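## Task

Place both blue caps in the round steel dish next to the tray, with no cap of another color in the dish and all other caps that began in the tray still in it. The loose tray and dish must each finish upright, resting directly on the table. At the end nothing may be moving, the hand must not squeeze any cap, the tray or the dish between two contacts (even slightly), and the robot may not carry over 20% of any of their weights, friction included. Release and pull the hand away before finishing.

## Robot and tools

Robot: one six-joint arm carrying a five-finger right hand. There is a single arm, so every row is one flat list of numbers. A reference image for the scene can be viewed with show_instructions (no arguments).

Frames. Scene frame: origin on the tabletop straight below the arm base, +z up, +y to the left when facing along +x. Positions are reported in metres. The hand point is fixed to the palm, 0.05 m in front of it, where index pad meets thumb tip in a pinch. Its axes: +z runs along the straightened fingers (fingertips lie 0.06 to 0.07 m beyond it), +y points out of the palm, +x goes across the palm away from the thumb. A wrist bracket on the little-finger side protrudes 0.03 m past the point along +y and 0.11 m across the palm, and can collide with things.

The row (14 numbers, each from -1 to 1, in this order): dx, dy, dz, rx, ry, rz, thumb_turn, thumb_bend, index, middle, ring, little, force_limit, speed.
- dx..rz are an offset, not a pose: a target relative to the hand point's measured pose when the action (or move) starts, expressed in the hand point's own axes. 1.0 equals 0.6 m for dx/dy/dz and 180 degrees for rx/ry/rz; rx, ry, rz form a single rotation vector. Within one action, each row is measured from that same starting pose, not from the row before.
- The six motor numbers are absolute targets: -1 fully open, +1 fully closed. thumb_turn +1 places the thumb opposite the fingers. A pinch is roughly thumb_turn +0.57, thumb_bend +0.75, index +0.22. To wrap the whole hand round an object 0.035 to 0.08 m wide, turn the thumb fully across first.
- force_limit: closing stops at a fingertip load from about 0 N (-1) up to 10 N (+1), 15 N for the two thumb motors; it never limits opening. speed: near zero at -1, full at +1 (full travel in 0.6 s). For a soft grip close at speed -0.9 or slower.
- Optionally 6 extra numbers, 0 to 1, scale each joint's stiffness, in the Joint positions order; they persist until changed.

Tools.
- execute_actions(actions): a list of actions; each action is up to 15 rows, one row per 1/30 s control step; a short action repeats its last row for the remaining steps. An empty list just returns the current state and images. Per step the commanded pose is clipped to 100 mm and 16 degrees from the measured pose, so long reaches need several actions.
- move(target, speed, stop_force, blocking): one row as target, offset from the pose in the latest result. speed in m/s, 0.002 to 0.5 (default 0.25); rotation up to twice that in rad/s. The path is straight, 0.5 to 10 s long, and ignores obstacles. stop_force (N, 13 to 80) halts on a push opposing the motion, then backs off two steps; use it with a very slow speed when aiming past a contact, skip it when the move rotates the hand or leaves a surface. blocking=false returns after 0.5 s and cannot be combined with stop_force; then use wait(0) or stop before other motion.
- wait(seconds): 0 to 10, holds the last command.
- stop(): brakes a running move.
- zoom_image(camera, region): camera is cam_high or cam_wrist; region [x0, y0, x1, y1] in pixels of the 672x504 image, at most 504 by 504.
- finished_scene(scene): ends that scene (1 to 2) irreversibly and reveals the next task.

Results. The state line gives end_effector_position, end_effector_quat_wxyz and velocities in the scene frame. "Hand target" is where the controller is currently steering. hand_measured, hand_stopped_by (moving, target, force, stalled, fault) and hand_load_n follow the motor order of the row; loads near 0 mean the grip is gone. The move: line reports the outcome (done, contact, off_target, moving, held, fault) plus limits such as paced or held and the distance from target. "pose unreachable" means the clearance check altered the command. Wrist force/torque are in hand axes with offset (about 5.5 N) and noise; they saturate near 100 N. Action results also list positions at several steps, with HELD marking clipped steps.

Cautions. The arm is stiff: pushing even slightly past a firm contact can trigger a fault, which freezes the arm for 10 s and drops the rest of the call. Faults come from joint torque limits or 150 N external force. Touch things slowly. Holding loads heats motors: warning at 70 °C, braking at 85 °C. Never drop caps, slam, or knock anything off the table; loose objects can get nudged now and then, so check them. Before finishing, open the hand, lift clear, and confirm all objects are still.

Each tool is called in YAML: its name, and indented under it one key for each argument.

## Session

execute_actions:
  actions: []

Scene clock: 0.00 s.
end_effector_position=(+0.5730, -0.3176, +0.3969) hand_measured=(-1.000, -1.000, -1.000, -1.000, -1.000, -1.000) hand_load_n=(+0.0, +0.0, +0.0, +0.0, +0.0, +0.0) hand_stopped_by=(target, target, target, target, target, target) hand_force_limit=0.00 hand_speed=-0.80 end_effector_quat_wxyz=(-0.301, -0.124, +0.926, +0.192) end_effector_velocity=(-0.000, -0.000, -0.000) end_effector_angular_velocity=(-0.001, +0.001, -0.001)
Joint positions: [-0.757 -0.9    1.216  1.957  1.793 -2.534]
Joint velocities: [-0.     0.     0.     0.     0.001  0.002]
Wrist force (N, on the end effector, along its own x y z axes, offset not removed): no reading
Wrist torque (N m, same axes, about the end effector's origin, offset not removed): no reading
Hand target: +0.573, -0.318, +0.397; -0.301, -0.124, +0.926, +0.192
Joint stiffness scale: [1. 1. 1. 1. 1. 1.]
camera_calibration (this result's frames):
cam_wrist: T_world_to_cam=[[-0.0315724, 0.927413, 0.372704, 0.163275], [0.993245, 0.0707696, -0.0919592, -0.506312], [-0.11166, 0.367283, -0.923383, 0.679355], [0, 0, 0, 1]] pos_world=[0.583904, -0.365107, 0.519891]

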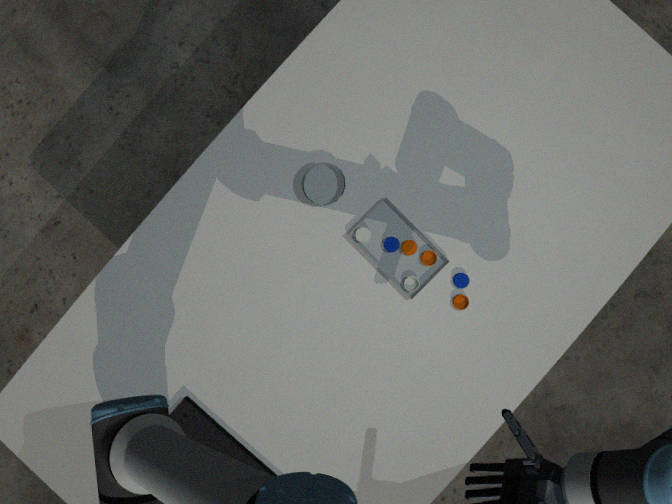

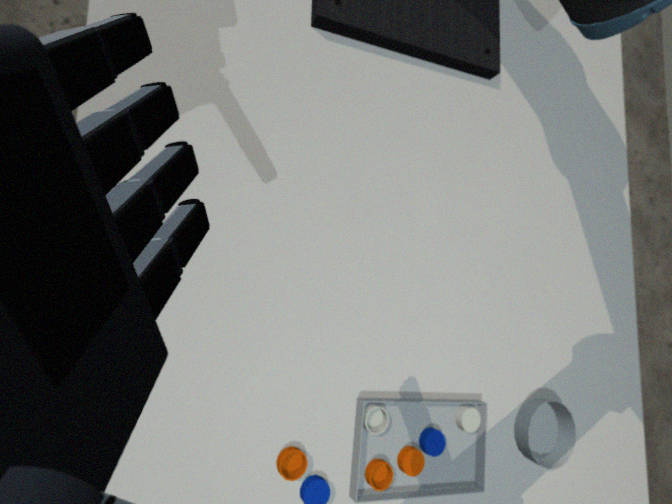

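zoom_image:
  camera: "cam_high"
  region: [280, 150, 500, 330]

Region (280, 150, 500, 330) of cam_high's 672x504 image, scaled by 2.291, with more detail than that image has; it fills the top 412 rows of this view, and the rest is white.

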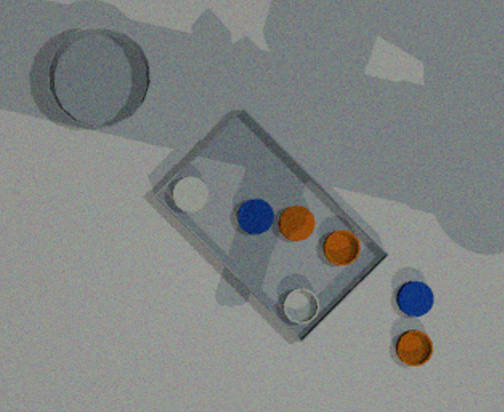

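move:
  target: [-0.6245, -0.0317, 0.1745, 0.5275, -0.2529, -0.2404, 0.57, 0.1, -0.4, 1, 1, 1, 0, 0.5]
  speed: 0.25

Scene clock: 30.07 s.
end_effector_position=(+0.8076, -0.1774, +0.1208) hand_measured=(+0.570, +0.100, -0.400, +1.000, +1.000, +1.000) hand_load_n=(+0.0, +0.0, +0.0, +0.0, +0.0, +0.0) hand_stopped_by=(target, target, target, target, target, target) hand_force_limit=0.00 hand_speed=0.50 end_effector_quat_wxyz=(+0.293, -0.509, +0.700, -0.405) end_effector_velocity=(+0.001, +0.000, -0.000) end_effector_angular_velocity=(-0.003, -0.008, +0.004)
Joint positions: [-0.498 -1.203  1.899 -0.166  1.394 -3.242]
Joint velocities: [-0.     0.     0.004 -0.012 -0.004 -0.001]
Wrist force (N, on the end effector, along its own x y z axes, offset not removed): [4.0 -1.0 -3.5]
Wrist torque (N m, same axes, about the end effector's origin, offset not removed): [0.65 -0.42 0.48]
Hand target: +0.806, -0.176, +0.119; +0.293, -0.510, +0.700, -0.405
Off the commanded pose: 0.002 m, 0 deg.
Joint stiffness scale: [1. 1. 1. 1. 1. 1.]
move: done
camera_calibration (this result's frames):
cam_wrist: T_world_to_cam=[[-0.438424, 0.251711, -0.862801, 0.5015], [-0.115743, 0.936176, 0.331931, 0.223213], [0.891284, 0.24539, -0.381308, -0.497977], [0, 0, 0, 1]] pos_world=[0.689544, -0.213001, 0.168721]

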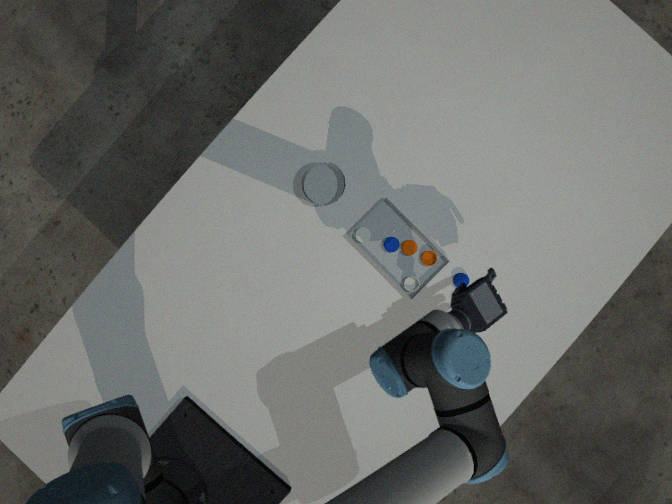

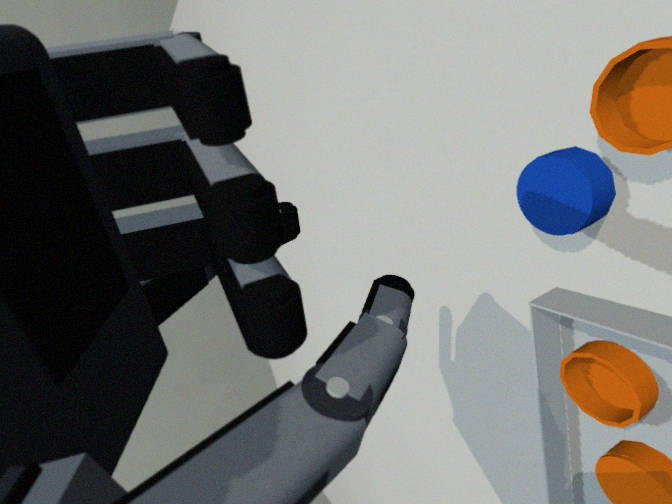

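move:
  target: [-0.0068, 0.0947, 0.0388, 0, 0, 0, 0.57, -0.1, -0.5, 1, 1, 1, 0, 0.5]
  speed: 0.08

Scene clock: 39.20 s.
end_effector_position=(+0.8017, -0.1731, +0.0613) hand_measured=(+0.570, -0.100, -0.500, +1.000, +1.000, +1.000) hand_load_n=(+0.0, +0.0, +0.0, +0.0, +0.0, +0.0) hand_stopped_by=(target, target, target, target, target, target) hand_force_limit=0.00 hand_speed=0.50 end_effector_quat_wxyz=(+0.293, -0.509, +0.700, -0.406) end_effector_velocity=(+0.003, -0.001, +0.002) end_effector_angular_velocity=(-0.006, -0.010, +0.001)
Joint positions: [-0.496 -1.141  1.945 -0.274  1.396 -3.241]
Joint velocities: [ 0.001  0.    -0.    -0.012  0.001 -0.   ]
Wrist force (N, on the end effector, along its own x y z axes, offset not removed): [-2.7 4.0 -3.2]
Wrist torque (N m, same axes, about the end effector's origin, offset not removed): [1.10 0.75 0.16]
Hand target: +0.801, -0.171, +0.060; +0.293, -0.509, +0.700, -0.405
Off the commanded pose: 0.003 m, 0 deg.
Joint stiffness scale: [1. 1. 1. 1. 1. 1.]
move: done
camera_calibration (this result's frames):
cam_wrist: T_world_to_cam=[[-0.437956, 0.251018, -0.863241, 0.446043], [-0.115522, 0.936552, 0.330945, 0.238217], [0.891543, 0.244663, -0.38117, -0.516841], [0, 0, 0, 1]] pos_world=[0.683653, -0.208615, 0.109201]

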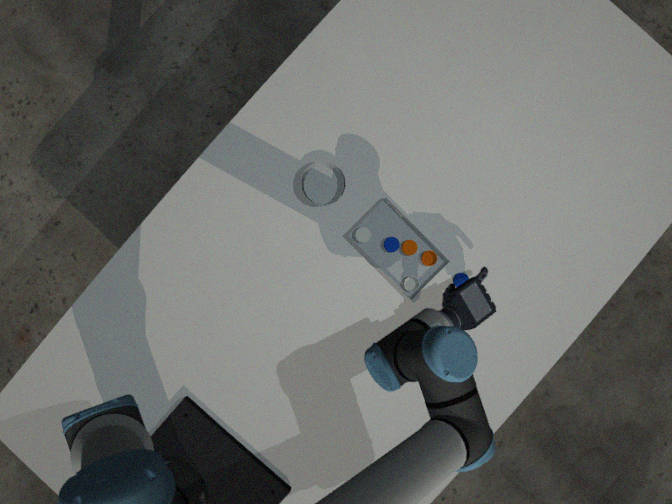

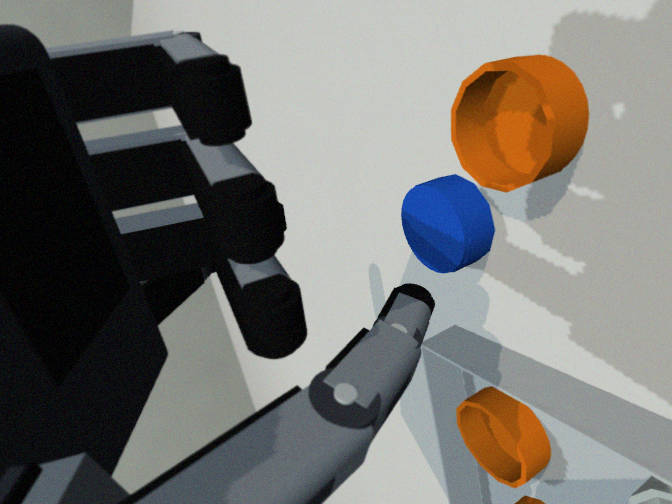

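zoom_image:
  camera: "cam_high"
  region: [400, 230, 520, 340]

Region (400, 230, 520, 340) of cam_high's 672x504 image, scaled by 4.200, with more detail than that image has; it fills the top 462 rows of this view, and the rest is white.

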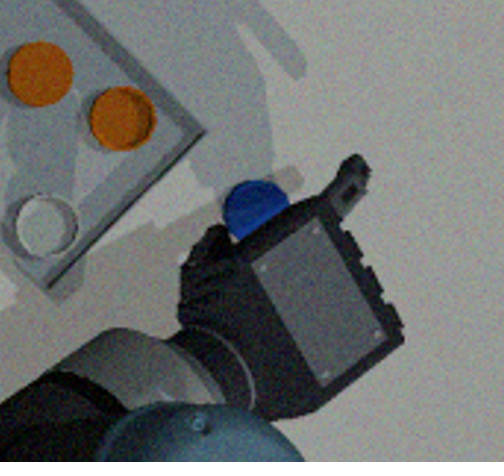

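move:
  target: [-0.0083, 0.0433, 0.025, 0, 0, 0, 0.57, -0.1, -0.5, 1, 1, 1, 0, 0.5]
  speed: 0.03
  stop_force: 15

Scene clock: 50.73 s.
end_effector_position=(+0.8045, -0.1707, +0.0333) hand_measured=(+0.570, -0.100, -0.500, +1.000, +1.000, +1.000) hand_load_n=(+0.0, +0.0, +0.0, +0.0, +0.0, +0.0) hand_stopped_by=(target, target, target, target, target, target) hand_force_limit=0.00 hand_speed=0.50 end_effector_quat_wxyz=(+0.293, -0.509, +0.700, -0.407) end_effector_velocity=(+0.001, -0.000, +0.000) end_effector_angular_velocity=(-0.002, -0.004, +0.001)
Joint positions: [-0.49  -1.103  1.953 -0.324  1.403 -3.239]
Joint velocities: [-0.     0.     0.    -0.005 -0.001 -0.001]
Wrist force (N, on the end effector, along its own x y z axes, offset not removed): [3.0 -1.7 1.2]
Wrist torque (N m, same axes, about the end effector's origin, offset not removed): [0.08 -0.34 0.30]
Hand target: +0.803, -0.168, +0.031; +0.293, -0.509, +0.700, -0.406
Off the commanded pose: 0.003 m, 0 deg.
Joint stiffness scale: [1. 1. 1. 1. 1. 1.]
move: done
camera_calibration (this result's frames):
cam_wrist: T_world_to_cam=[[-0.436247, 0.249597, -0.864517, 0.420894], [-0.11586, 0.937181, 0.329041, 0.246009], [0.892337, 0.243706, -0.379925, -0.531417], [0, 0, 0, 1]] pos_world=[0.68632, -0.206099, 0.0810248]

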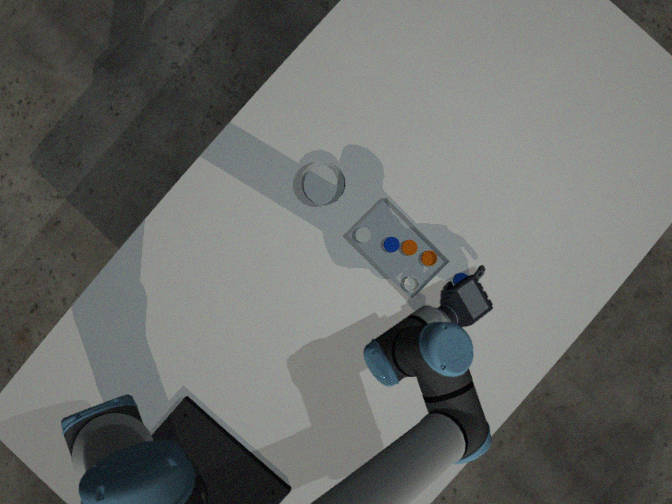

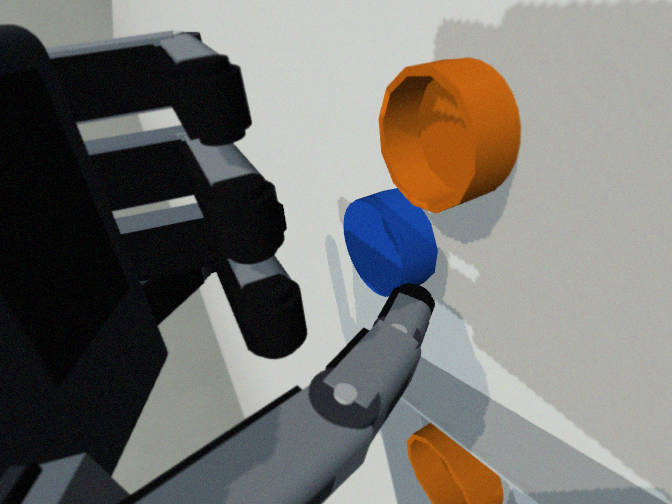

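move:
  target: [-0.003, 0.0173, 0.0070, 0, 0, 0, 0.57, -0.1, -0.5, 1, 1, 1, 0, 0.5]
  speed: 0.012
  stop_force: 13

Scene clock: 54.37 s.
end_effector_position=(+0.8051, -0.1709, +0.0246) hand_measured=(+0.570, -0.100, -0.500, +1.000, +1.000, +1.000) hand_load_n=(+0.0, +0.0, +0.0, +0.0, +0.0, +0.0) hand_stopped_by=(target, target, target, target, target, target) hand_force_limit=0.00 hand_speed=0.50 end_effector_quat_wxyz=(+0.293, -0.509, +0.699, -0.408) end_effector_velocity=(+0.000, +0.001, -0.001) end_effector_angular_velocity=(-0.001, -0.001, +0.002)
Joint positions: [-0.489 -1.091  1.957 -0.343  1.404 -3.239]
Joint velocities: [ 0.001  0.001  0.001 -0.005 -0.001 -0.001]
Wrist force (N, on the end effector, along its own x y z axes, offset not removed): [0.2 3.1 -0.4]
Wrist torque (N m, same axes, about the end effector's origin, offset not removed): [0.85 0.38 0.30]
Hand target: +0.804, -0.169, +0.022; +0.293, -0.509, +0.700, -0.407
Off the commanded pose: 0.004 m, 0 deg.
Joint stiffness scale: [1. 1. 1. 1. 1. 1.]
move: off_target
camera_calibration (this result's frames):
cam_wrist: T_world_to_cam=[[-0.433926, 0.248077, -0.866121, 0.411594], [-0.116302, 0.937877, 0.326896, 0.249682], [0.89341, 0.24258, -0.378117, -0.53631], [0, 0, 0, 1]] pos_world=[0.686785, -0.20618, 0.0720824]

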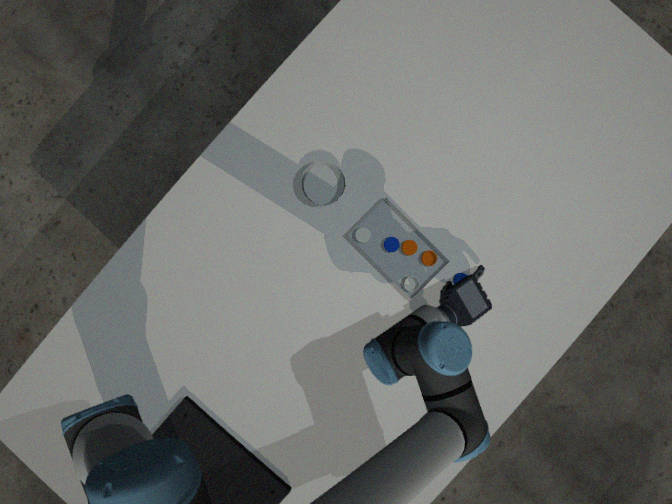

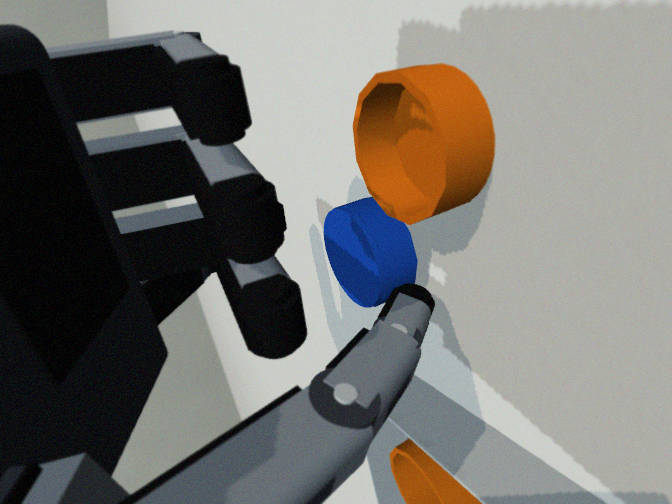

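move:
  target: [0, 0.0144, 0.0083, 0, 0, 0, 0.57, -0.1, -0.5, 1, 1, 1, 0, 0.5]
  speed: 0.01
  stop_force: 13

Scene clock: 59.30 s.
end_effector_position=(+0.8072, -0.1721, +0.0195) hand_measured=(+0.570, -0.100, -0.500, +1.000, +1.000, +1.000) hand_load_n=(+0.5, +1.0, +0.0, +0.0, +0.0, +0.0) hand_stopped_by=(target, target, target, target, target, target) hand_force_limit=0.00 hand_speed=0.50 end_effector_quat_wxyz=(+0.294, -0.508, +0.698, -0.410) end_effector_velocity=(+0.001, -0.001, +0.001) end_effector_angular_velocity=(-0.002, -0.006, +0.001)
Joint positions: [-0.489 -1.082  1.957 -0.357  1.404 -3.239]
Joint velocities: [-0.     0.     0.    -0.007 -0.001  0.   ]
Wrist force (N, on the end effector, along its own x y z axes, offset not removed): [1.6 -5.4 -5.9]
Wrist torque (N m, same axes, about the end effector's origin, offset not removed): [-0.14 -0.11 0.19]
Hand target: +0.805, -0.171, +0.015; +0.293, -0.509, +0.699, -0.408
Off the commanded pose: 0.005 m, 0 deg.
Joint stiffness scale: [1. 1. 1. 1. 1. 1.]
move: off_target
camera_calibration (this result's frames):
cam_wrist: T_world_to_cam=[[-0.429982, 0.245846, -0.86872, 0.40483], [-0.11777, 0.938717, 0.323946, 0.254118], [0.895123, 0.241601, -0.374678, -0.541464], [0, 0, 0, 1]] pos_world=[0.688674, -0.207252, 0.0664892]

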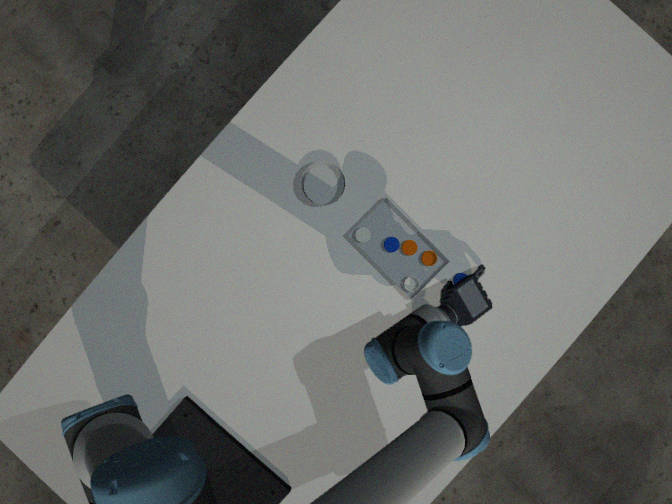

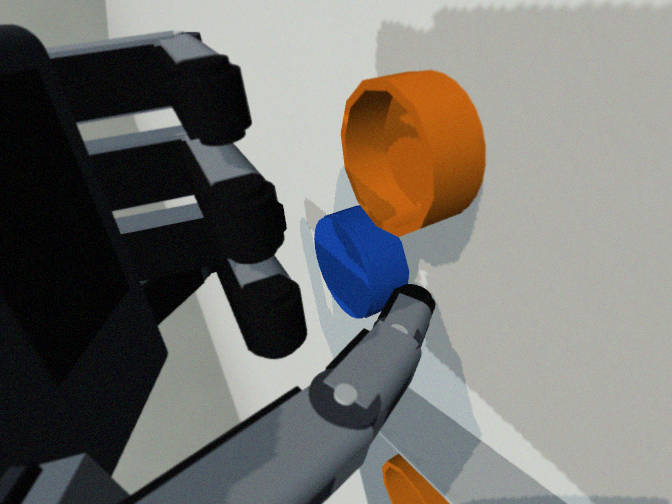

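execute_actions:
  actions:
    - [[0,0,0,0,0,0,0.57,0.08,-0.35,1,1,1,-0.4,-0.3]]
    - [[0,0,0,0,0,0,0.57,0.08,-0.35,1,1,1,-0.4,-0.3]]

move:
  target: [0, 0.0087, 0.005, 0, 0, 0, 0.57, 0.08, -0.35, 1, 1, 1, -0.4, -0.3]
  speed: 0.01
  stop_force: 13

Scene clock: 64.50 s.
end_effector_position=(+0.8074, -0.1722, +0.0194) hand_measured=(+0.570, +0.080, -0.350, +1.000, +1.000, +1.000) hand_load_n=(+0.0, +0.0, +0.0, +0.0, +0.0, +0.0) hand_stopped_by=(target, target, target, target, target, target) hand_force_limit=-0.40 hand_speed=-0.30 end_effector_quat_wxyz=(+0.294, -0.508, +0.698, -0.411) end_effector_velocity=(+0.000, +0.001, -0.000) end_effector_angular_velocity=(+0.001, +0.000, +0.000)
Joint positions: [-0.489 -1.082  1.957 -0.357  1.404 -3.239]
Joint velocities: [0.001 0.    0.    0.    0.    0.001]
Wrist force (N, on the end effector, along its own x y z axes, offset not removed): [-2.6 1.7 -0.5]
Wrist torque (N m, same axes, about the end effector's origin, offset not removed): [0.45 0.71 0.08]
Hand target: +0.807, -0.172, +0.019; +0.294, -0.508, +0.698, -0.411
Off the commanded pose: 0.000 m, 0 deg.
Joint stiffness scale: [1. 1. 1. 1. 1. 1.]
Step readings (end_effector_position; steps 1 to 15: 1st action; 16 to 30: 2nd action):
0: (+0.8074, -0.1722, +0.0195)
1: (+0.8074, -0.1722, +0.0195)
2: (+0.8074, -0.1722, +0.0195)
4: (+0.8074, -0.1722, +0.0195)
8: (+0.8074, -0.1722, +0.0194)
15: (+0.8074, -0.1722, +0.0194)
16: (+0.8074, -0.1722, +0.0194)
17: (+0.8074, -0.1722, +0.0194)
19: (+0.8074, -0.1722, +0.0194)
23: (+0.8074, -0.1722, +0.0194)
30: end_effector_position above
camera_calibration (this result's frames):
cam_wrist: T_world_to_cam=[[-0.429549, 0.245603, -0.869003, 0.404492], [-0.117934, 0.938807, 0.323626, 0.254391], [0.895309, 0.241499, -0.374299, -0.54178], [0, 0, 0, 1]] pos_world=[0.688811, -0.207329, 0.0663896]

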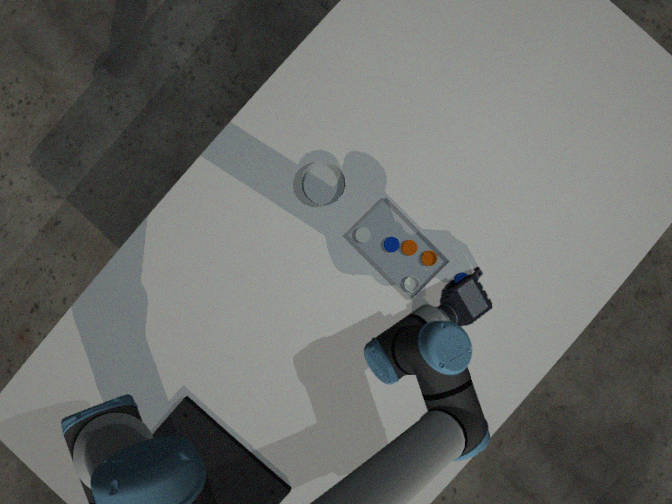

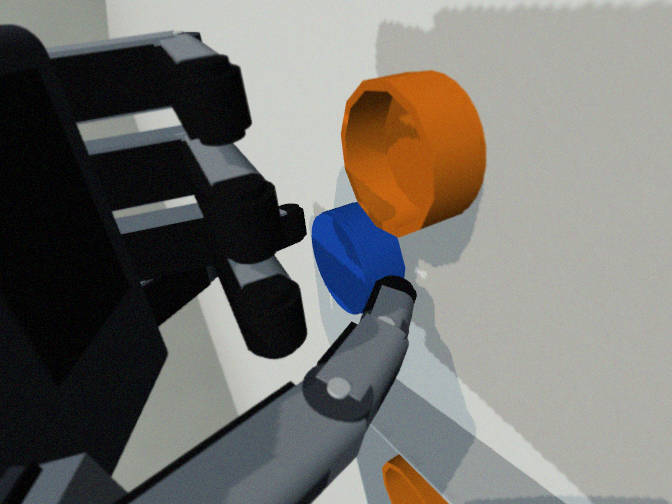

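Scene clock: 65.33 s.
end_effector_position=(+0.8086, -0.1729, +0.0171) hand_measured=(+0.570, +0.080, -0.350, +1.000, +1.000, +1.000) hand_load_n=(+0.5, +0.5, +0.0, +0.0, +0.0, +0.0) hand_stopped_by=(target, target, target, target, target, target) hand_force_limit=-0.40 hand_speed=-0.30 end_effector_quat_wxyz=(+0.295, -0.508, +0.697, -0.412) end_effector_velocity=(+0.002, -0.001, +0.001) end_effector_angular_velocity=(-0.003, -0.006, +0.001)
Joint positions: [-0.489 -1.077  1.957 -0.365  1.404 -3.239]
Joint velocities: [-0.     0.     0.    -0.007 -0.002 -0.   ]
Wrist force (N, on the end effector, along its own x y z axes, offset not removed): [-1.8 1.0 -5.3]
Wrist torque (N m, same axes, about the end effector's origin, offset not removed): [0.72 0.46 0.00]
Hand target: +0.807, -0.172, +0.013; +0.294, -0.508, +0.698, -0.411
Off the commanded pose: 0.004 m, 0 deg.
Joint stiffness scale: [1. 1. 1. 1. 1. 1.]
move: off_target
camera_calibration (this result's frames):
cam_wrist: T_world_to_cam=[[-0.426898, 0.244114, -0.870728, 0.400828], [-0.118934, 0.939354, 0.321665, 0.256881], [0.896445, 0.240877, -0.371975, -0.544648], [0, 0, 0, 1]] pos_world=[0.689911, -0.207957, 0.0637873]

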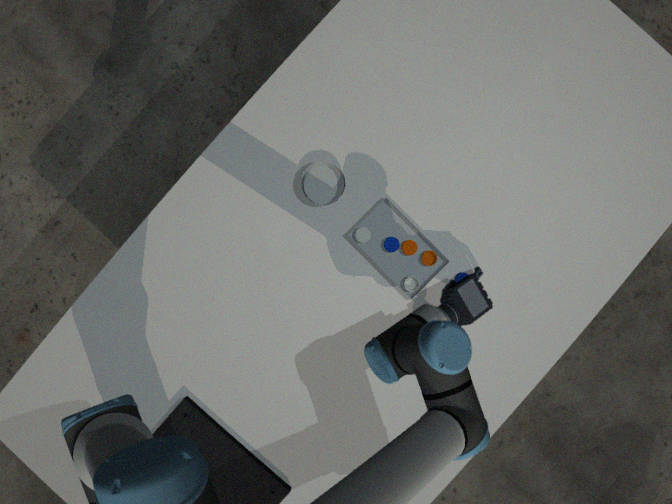

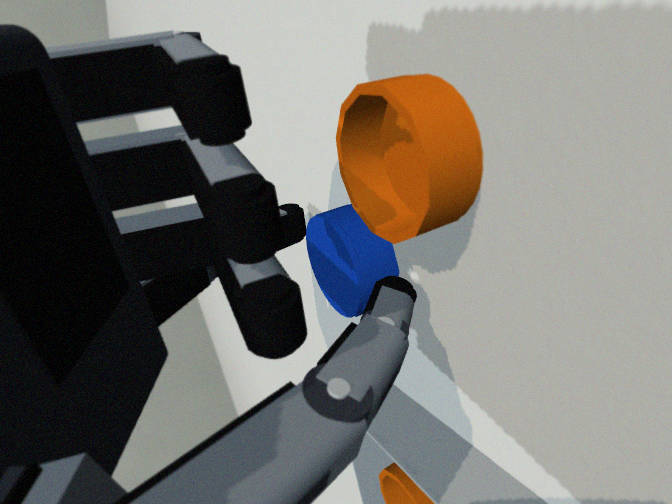

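Now close.

execute_actions:
  actions:
    - [[0,0,0,0,0,0,0.57,0.75,0.22,1,1,1,0,-0.6]]
    - [[0,0,0,0,0,0,0.57,0.75,0.22,1,1,1,0,-0.6]]
    - [[0,0,0,0,0,0,0.57,0.75,0.22,1,1,1,0,-0.6]]

Scene clock: 71.20 s.
end_effector_position=(+0.8088, -0.1730, +0.0171) hand_measured=(+0.570, +0.232, -0.112, +1.000, +1.000, +1.000) hand_load_n=(-0.5, +8.0, +11.0, +0.0, +0.0, +0.0) hand_stopped_by=(target, force, force, target, target, target) hand_force_limit=0.00 hand_speed=-0.60 end_effector_quat_wxyz=(+0.295, -0.507, +0.697, -0.412) end_effector_velocity=(-0.000, -0.000, -0.000) end_effector_angular_velocity=(-0.001, +0.002, +0.001)
Joint positions: [-0.489 -1.077  1.957 -0.366  1.404 -3.239]
Joint velocities: [-0.     0.     0.     0.001 -0.    -0.002]
Wrist force (N, on the end effector, along its own x y z axes, offset not removed): [-3.6 -1.3 -1.4]
Wrist torque (N m, same axes, about the end effector's origin, offset not removed): [0.49 0.74 -0.09]
Hand target: +0.809, -0.173, +0.017; +0.295, -0.507, +0.697, -0.412
Off the commanded pose: 0.000 m, 0 deg.
Joint stiffness scale: [1. 1. 1. 1. 1. 1.]
Step readings (end_effector_position; steps 1 to 15: 1st action; 16 to 30: 2nd action; 31 to 45: 3rd action):
0: (+0.8088, -0.1730, +0.0171)
1: (+0.8088, -0.1730, +0.0171)
2: (+0.8088, -0.1730, +0.0171)
4: (+0.8088, -0.1730, +0.0171)
8: (+0.8088, -0.1730, +0.0171)
15: (+0.8088, -0.1730, +0.0171)
16: (+0.8088, -0.1730, +0.0171)
17: (+0.8088, -0.1730, +0.0171)
19: (+0.8088, -0.1730, +0.0171)
23: (+0.8088, -0.1730, +0.0171)
30: (+0.8088, -0.1730, +0.0171)
31: (+0.8088, -0.1730, +0.0171)
32: (+0.8088, -0.1730, +0.0171)
34: (+0.8088, -0.1730, +0.0171)
38: (+0.8088, -0.1730, +0.0171)
45: end_effector_position above
camera_calibration (this result's frames):
cam_wrist: T_world_to_cam=[[-0.426416, 0.243844, -0.871039, 0.400456], [-0.119114, 0.939453, 0.321308, 0.257178], [0.89665, 0.240764, -0.371553, -0.544992], [0, 0, 0, 1]] pos_world=[0.690061, -0.208041, 0.063686]

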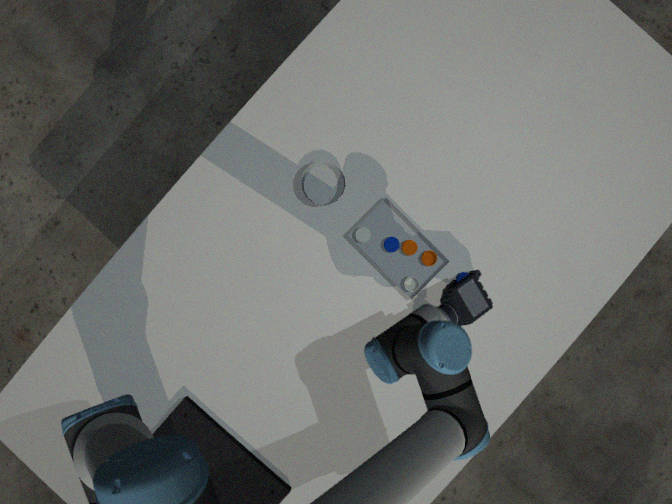

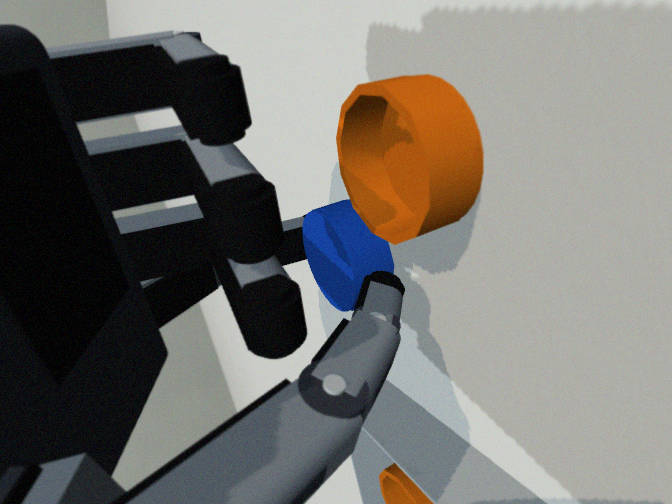

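move:
  target: [0, -0.1155, -0.0667, 0, 0, 0, 0.57, 0.75, 0.22, 1, 1, 1, 0, -0.6]
  speed: 0.08

Scene clock: 75.67 s.
end_effector_position=(+0.8068, -0.1715, +0.0960) hand_measured=(+0.570, +0.232, -0.112, +1.000, +1.000, +1.000) hand_load_n=(-0.5, +8.5, +11.0, +0.0, +0.0, +0.0) hand_stopped_by=(target, force, force, target, target, target) hand_force_limit=0.00 hand_speed=-0.60 end_effector_quat_wxyz=(+0.295, -0.507, +0.697, -0.412) end_effector_velocity=(-0.003, +0.001, -0.001) end_effector_angular_velocity=(+0.004, +0.010, +0.000)
Joint positions: [-0.489 -1.181  1.928 -0.234  1.404 -3.239]
Joint velocities: [-0.    -0.    -0.     0.011 -0.    -0.001]
Wrist force (N, on the end effector, along its own x y z axes, offset not removed): [-0.6 -0.4 -1.0]
Wrist torque (N m, same axes, about the end effector's origin, offset not removed): [0.34 0.40 0.09]
Hand target: +0.808, -0.172, +0.097; +0.295, -0.507, +0.697, -0.412
Off the commanded pose: 0.002 m, 0 deg.
Joint stiffness scale: [1. 1. 1. 1. 1. 1.]
move: done
camera_calibration (this result's frames):
cam_wrist: T_world_to_cam=[[-0.426551, 0.24392, -0.870952, 0.468095], [-0.119064, 0.939426, 0.321408, 0.23007], [0.896592, 0.240796, -0.371671, -0.514144], [0, 0, 0, 1]] pos_world=[0.688037, -0.206507, 0.14265]

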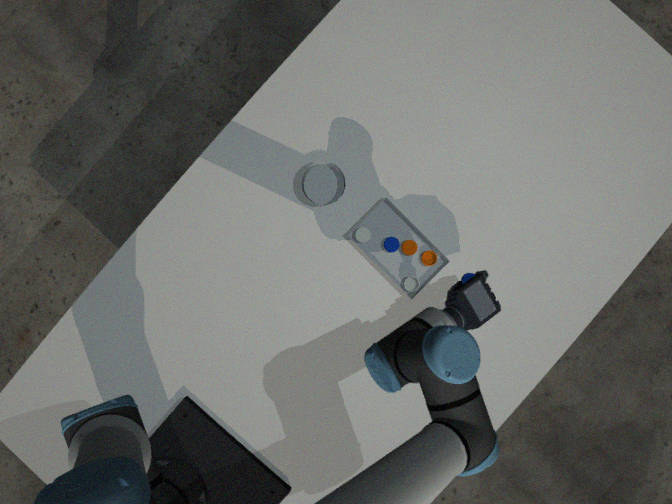

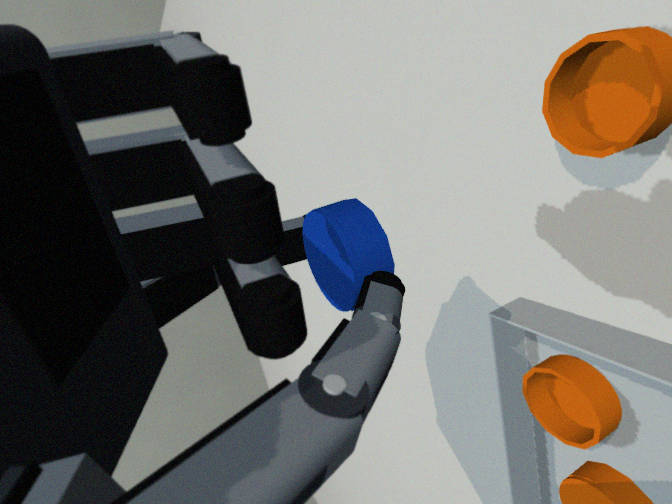

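move:
  target: [-0.5648, 0.1238, -0.2278, 0, -0.2454, -0.1417, 0.57, 0.75, 0.22, 1, 1, 1, 0, -0.6]
  speed: 0.2

Scene clock: 82.23 s.
end_effector_position=(+0.7635, +0.1972, +0.0948) hand_measured=(+0.570, +0.232, -0.112, +1.000, +1.000, +1.000) hand_load_n=(-0.5, +8.5, +11.0, +0.0, +0.0, +0.0) hand_stopped_by=(target, force, force, target, target, target) hand_force_limit=0.00 hand_speed=-0.60 end_effector_quat_wxyz=(-0.437, +0.761, -0.412, +0.247) end_effector_velocity=(+0.003, -0.001, +0.003) end_effector_angular_velocity=(-0.005, -0.004, +0.009)
Joint positions: [-0.164 -1.164  1.919 -0.099  0.939 -3.584]
Joint velocities: [-0.001  0.001 -0.009  0.011 -0.005 -0.012]
Wrist force (N, on the end effector, along its own x y z axes, offset not removed): [4.2 4.2 -0.7]
Wrist torque (N m, same axes, about the end effector's origin, offset not removed): [1.21 -0.33 0.39]
Hand target: +0.765, +0.199, +0.095; -0.438, +0.762, -0.409, +0.247
Off the commanded pose: 0.002 m, 0 deg.
Joint stiffness scale: [1. 1. 1. 1. 1. 1.]
move: done
camera_calibration (this result's frames):
cam_wrist: T_world_to_cam=[[-0.463233, -0.187375, -0.866202, 0.471273], [-0.80084, 0.507112, 0.318581, 0.485003], [0.379567, 0.841266, -0.384968, -0.287015], [0, 0, 0, 1]] pos_world=[0.71566, 0.0838105, 0.143213]

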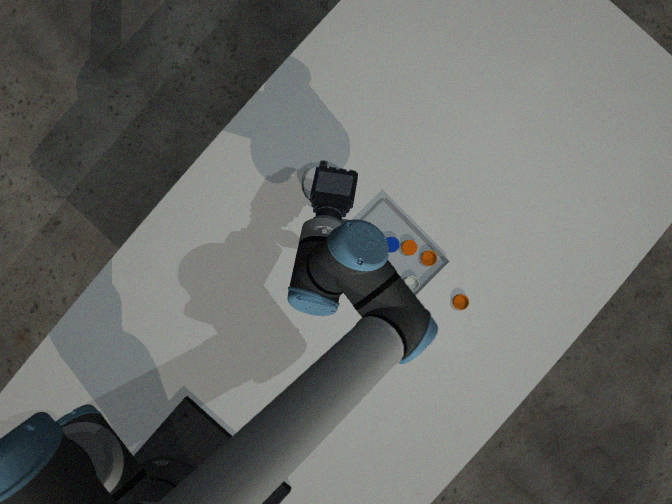

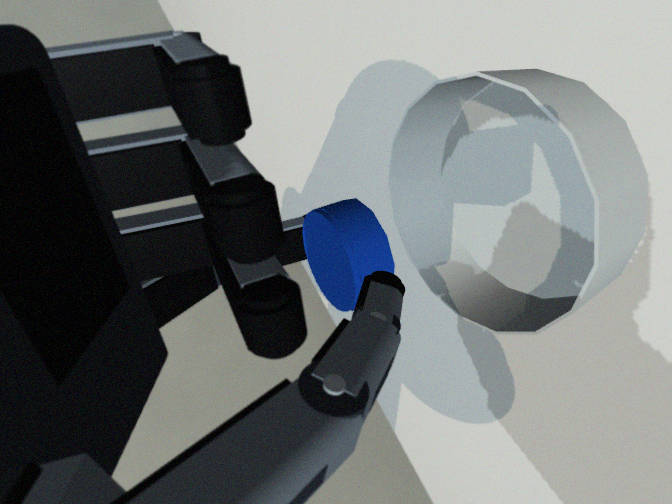

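move:
  target: [-0.0302, 0.0943, 0.046, 0, 0, 0, 0.57, 0.75, 0.22, 1, 1, 1, 0, -0.6]
  speed: 0.05
  stop_force: 15

Scene clock: 88.13 s.
end_effector_position=(+0.7527, +0.2079, +0.0334) hand_measured=(+0.570, +0.232, -0.112, +1.000, +1.000, +1.000) hand_load_n=(-0.5, +8.5, +11.0, +0.0, +0.0, +0.0) hand_stopped_by=(target, force, force, target, target, target) hand_force_limit=0.00 hand_speed=-0.60 end_effector_quat_wxyz=(-0.437, +0.760, -0.411, +0.248) end_effector_velocity=(+0.002, -0.001, +0.000) end_effector_angular_velocity=(-0.001, -0.007, -0.002)
Joint positions: [-0.149 -1.1    1.968 -0.221  0.952 -3.573]
Joint velocities: [-0.     0.     0.    -0.008  0.001  0.001]
Wrist force (N, on the end effector, along its own x y z axes, offset not removed): [-0.6 1.1 -4.2]
Wrist torque (N m, same axes, about the end effector's origin, offset not removed): [0.72 0.35 0.16]
Hand target: +0.751, +0.209, +0.032; -0.437, +0.761, -0.412, +0.247
Off the commanded pose: 0.003 m, 0 deg.
Joint stiffness scale: [1. 1. 1. 1. 1. 1.]
move: done
camera_calibration (this result's frames):
cam_wrist: T_world_to_cam=[[-0.46114, -0.187894, -0.867206, 0.413686], [-0.801479, 0.507583, 0.316214, 0.491024], [0.380764, 0.840866, -0.384659, -0.316332], [0, 0, 0, 1]] pos_world=[0.70476, 0.0944864, 0.0818024]

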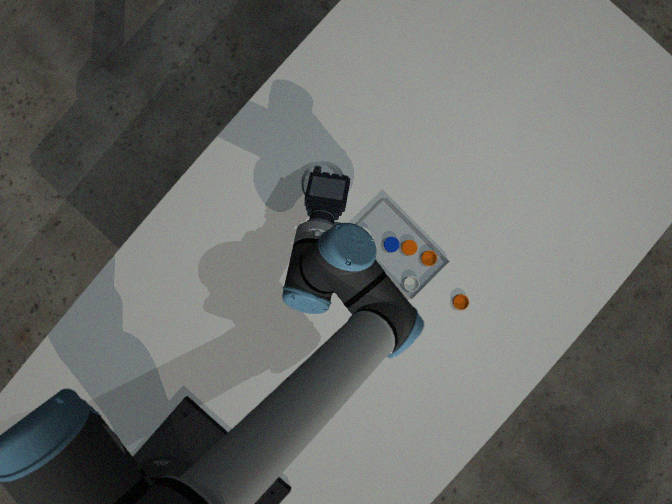

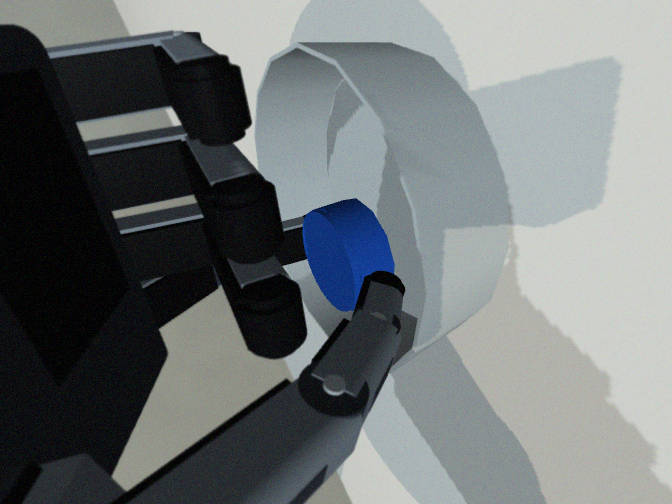

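execute_actions:
  actions:
    - [[0,0,0,0,0,0,0.57,0.12,-0.3,1,1,1,0,-0.3]]
    - [[0,0,0,0,0,0,0.57,0.12,-0.3,1,1,1,0,-0.3]]

move:
  target: [0, -0.1155, -0.0667, 0, 0, 0, 0.57, 0.12, -0.3, 1, 1, 1, 0, -0.3]
  speed: 0.1

Scene clock: 92.17 s.
end_effector_position=(+0.7530, +0.2078, +0.0335) hand_measured=(+0.570, +0.120, -0.300, +1.000, +1.000, +1.000) hand_load_n=(+0.0, +0.0, +0.0, +0.0, +0.0, +0.0) hand_stopped_by=(target, target, target, target, target, target) hand_force_limit=0.00 hand_speed=-0.30 end_effector_quat_wxyz=(-0.437, +0.760, -0.411, +0.249) end_effector_velocity=(-0.000, +0.000, -0.000) end_effector_angular_velocity=(-0.000, +0.000, +0.002)
Joint positions: [-0.149 -1.1    1.968 -0.222  0.952 -3.573]
Joint velocities: [ 0.     0.    -0.     0.001 -0.001 -0.001]
Wrist force (N, on the end effector, along its own x y z axes, offset not removed): [2.9 3.5 0.9]
Wrist torque (N m, same axes, about the end effector's origin, offset not removed): [0.89 -0.25 0.28]
Hand target: +0.753, +0.208, +0.033; -0.437, +0.760, -0.411, +0.249
Off the commanded pose: 0.000 m, 0 deg.
Joint stiffness scale: [1. 1. 1. 1. 1. 1.]
Step readings (end_effector_position; steps 1 to 15: 1st action; 16 to 30: 2nd action):
0: (+0.7531, +0.2078, +0.0335)
1: (+0.7531, +0.2078, +0.0335)
2: (+0.7531, +0.2078, +0.0335)
4: (+0.7531, +0.2078, +0.0335)
8: (+0.7530, +0.2078, +0.0335)
15: (+0.7530, +0.2078, +0.0335)
16: (+0.7530, +0.2078, +0.0335)
17: (+0.7530, +0.2078, +0.0335)
19: (+0.7530, +0.2078, +0.0335)
23: (+0.7530, +0.2078, +0.0335)
30: end_effector_position above
camera_calibration (this result's frames):
cam_wrist: T_world_to_cam=[[-0.460615, -0.187883, -0.867487, 0.41342], [-0.801599, 0.507735, 0.315663, 0.491265], [0.381146, 0.840776, -0.384477, -0.316657], [0, 0, 0, 1]] pos_world=[0.704918, 0.0944796, 0.081815]

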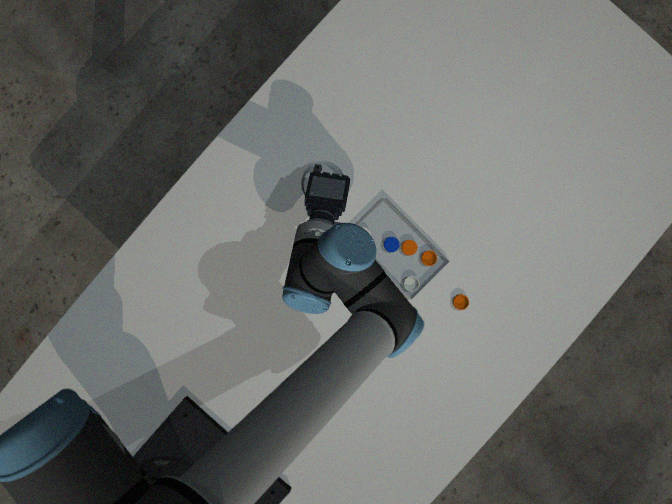

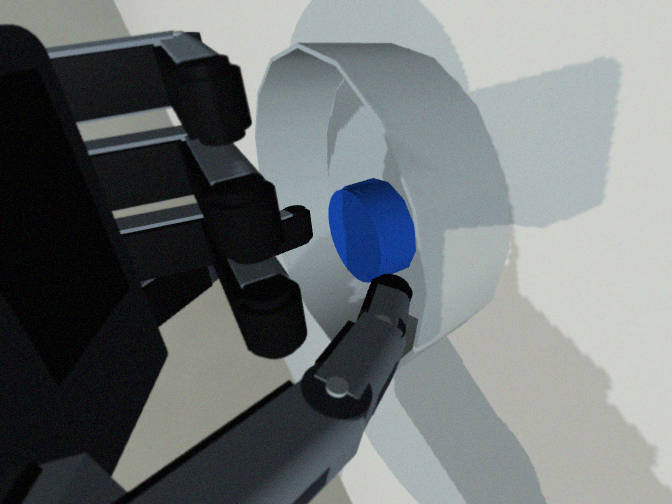

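Scene clock: 93.50 s.
end_effector_position=(+0.7508, +0.2085, +0.1126) hand_measured=(+0.570, +0.120, -0.300, +1.000, +1.000, +1.000) hand_load_n=(+0.0, +0.0, +0.0, +0.0, +0.0, +0.0) hand_stopped_by=(target, target, target, target, target, target) hand_force_limit=0.00 hand_speed=-0.30 end_effector_quat_wxyz=(-0.437, +0.760, -0.411, +0.249) end_effector_velocity=(-0.003, +0.001, -0.001) end_effector_angular_velocity=(+0.002, +0.012, -0.000)
Joint positions: [-0.149 -1.203  1.936 -0.088  0.952 -3.573]
Joint velocities: [0.    0.    0.    0.012 0.    0.   ]
Wrist force (N, on the end effector, along its own x y z axes, offset not removed): [-0.6 -1.8 -4.5]
Wrist torque (N m, same axes, about the end effector's origin, offset not removed): [0.34 0.42 -0.04]
Hand target: +0.752, +0.209, +0.113; -0.437, +0.760, -0.411, +0.249
Off the commanded pose: 0.001 m, 0 deg.
Joint stiffness scale: [1. 1. 1. 1. 1. 1.]
move: done
camera_calibration (this result's frames):
cam_wrist: T_world_to_cam=[[-0.460371, -0.187925, -0.867608, 0.481025], [-0.801689, 0.50775, 0.315414, 0.464263], [0.381253, 0.840758, -0.384411, -0.286068], [0, 0, 0, 1]] pos_world=[0.702709, 0.0951817, 0.160939]

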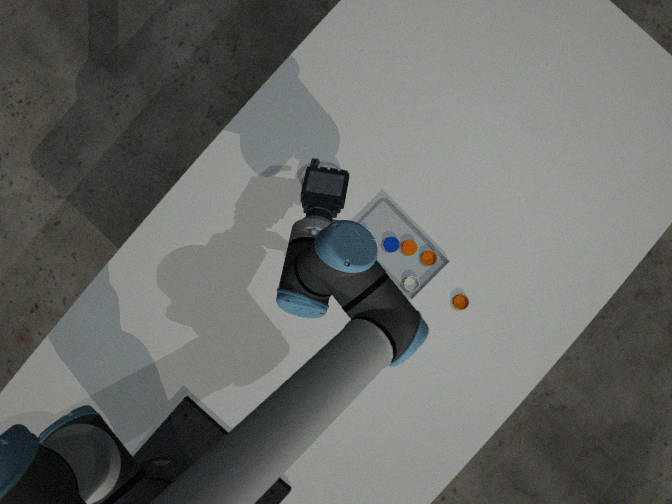

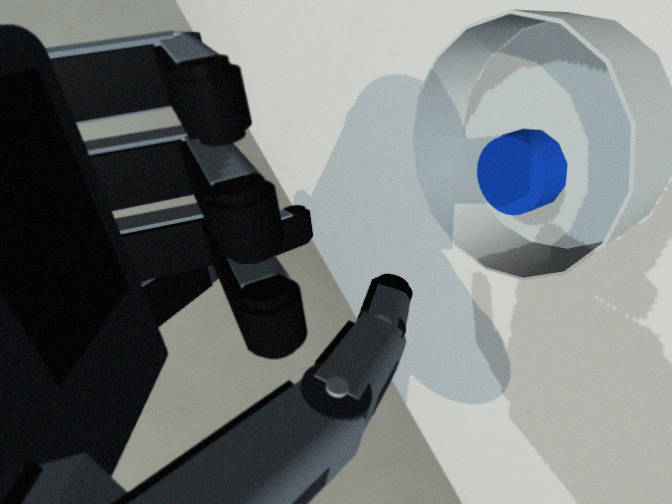

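move:
  target: [0.3155, 0.1457, -0.127, 0, 0, 0, 0.57, -0.1, -0.5, 1, 1, 1, 0, 0.3]
  speed: 0.2

zoom_image:
  camera: "cam_high"
  region: [330, 170, 470, 310]

Scene clock: 100.77 s.
end_effector_position=(+0.7592, -0.0093, +0.0771) hand_measured=(+0.570, -0.100, -0.500, +1.000, +1.000, +1.000) hand_load_n=(+0.0, +0.0, +0.0, +0.0, +0.0, +0.0) hand_stopped_by=(target, target, target, target, target, target) hand_force_limit=0.00 hand_speed=0.30 end_effector_quat_wxyz=(-0.437, +0.759, -0.413, +0.248) end_effector_velocity=(+0.000, +0.001, +0.004) end_effector_angular_velocity=(-0.003, -0.001, +0.015)
Joint positions: [-0.497 -1.087  1.881  0.074  0.698 -3.894]
Joint velocities: [ 0.001 -0.    -0.008  0.02  -0.008 -0.019]
Wrist force (N, on the end effector, along its own x y z axes, offset not removed): [0.7 3.4 -4.6]
Wrist torque (N m, same axes, about the end effector's origin, offset not removed): [0.92 0.28 0.14]
Hand target: +0.761, -0.010, +0.078; -0.437, +0.760, -0.411, +0.249
Off the commanded pose: 0.002 m, 0 deg.
Joint stiffness scale: [1. 1. 1. 1. 1. 1.]
move: done
camera_calibration (this result's frames):
cam_wrist: T_world_to_cam=[[-0.462194, -0.185295, -0.867204, 0.414513], [-0.799743, 0.509607, 0.317351, 0.591214], [0.38313, 0.840218, -0.383725, -0.12128], [0, 0, 0, 1]] pos_world=[0.71087, -0.122578, 0.125307]

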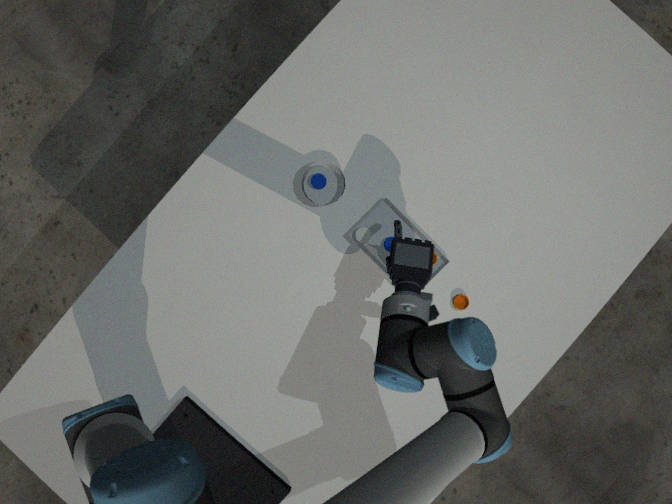

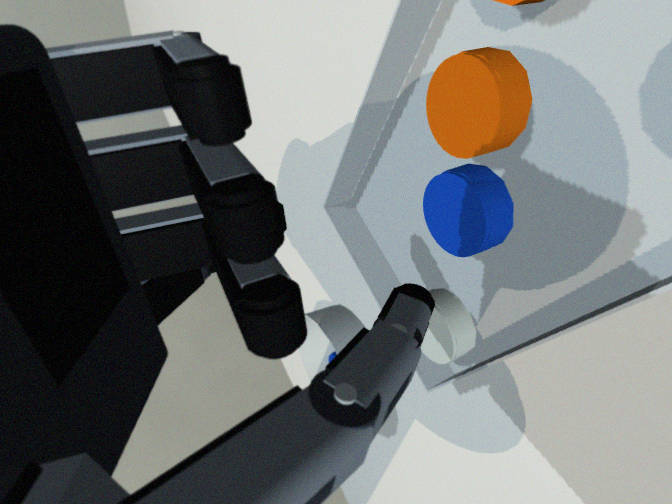

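Region (330, 170, 470, 310) of cam_high's 672x504 image, scaled by 3.600, with more detail than that image has.

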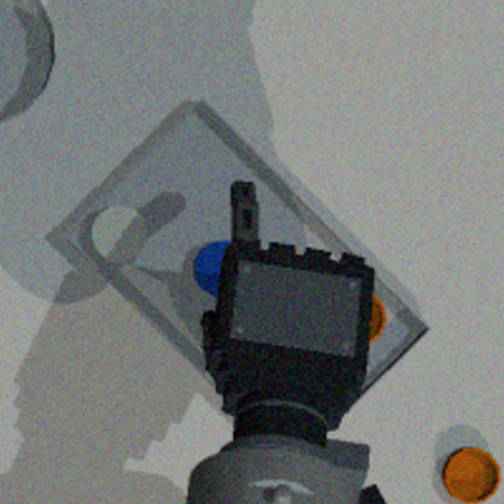

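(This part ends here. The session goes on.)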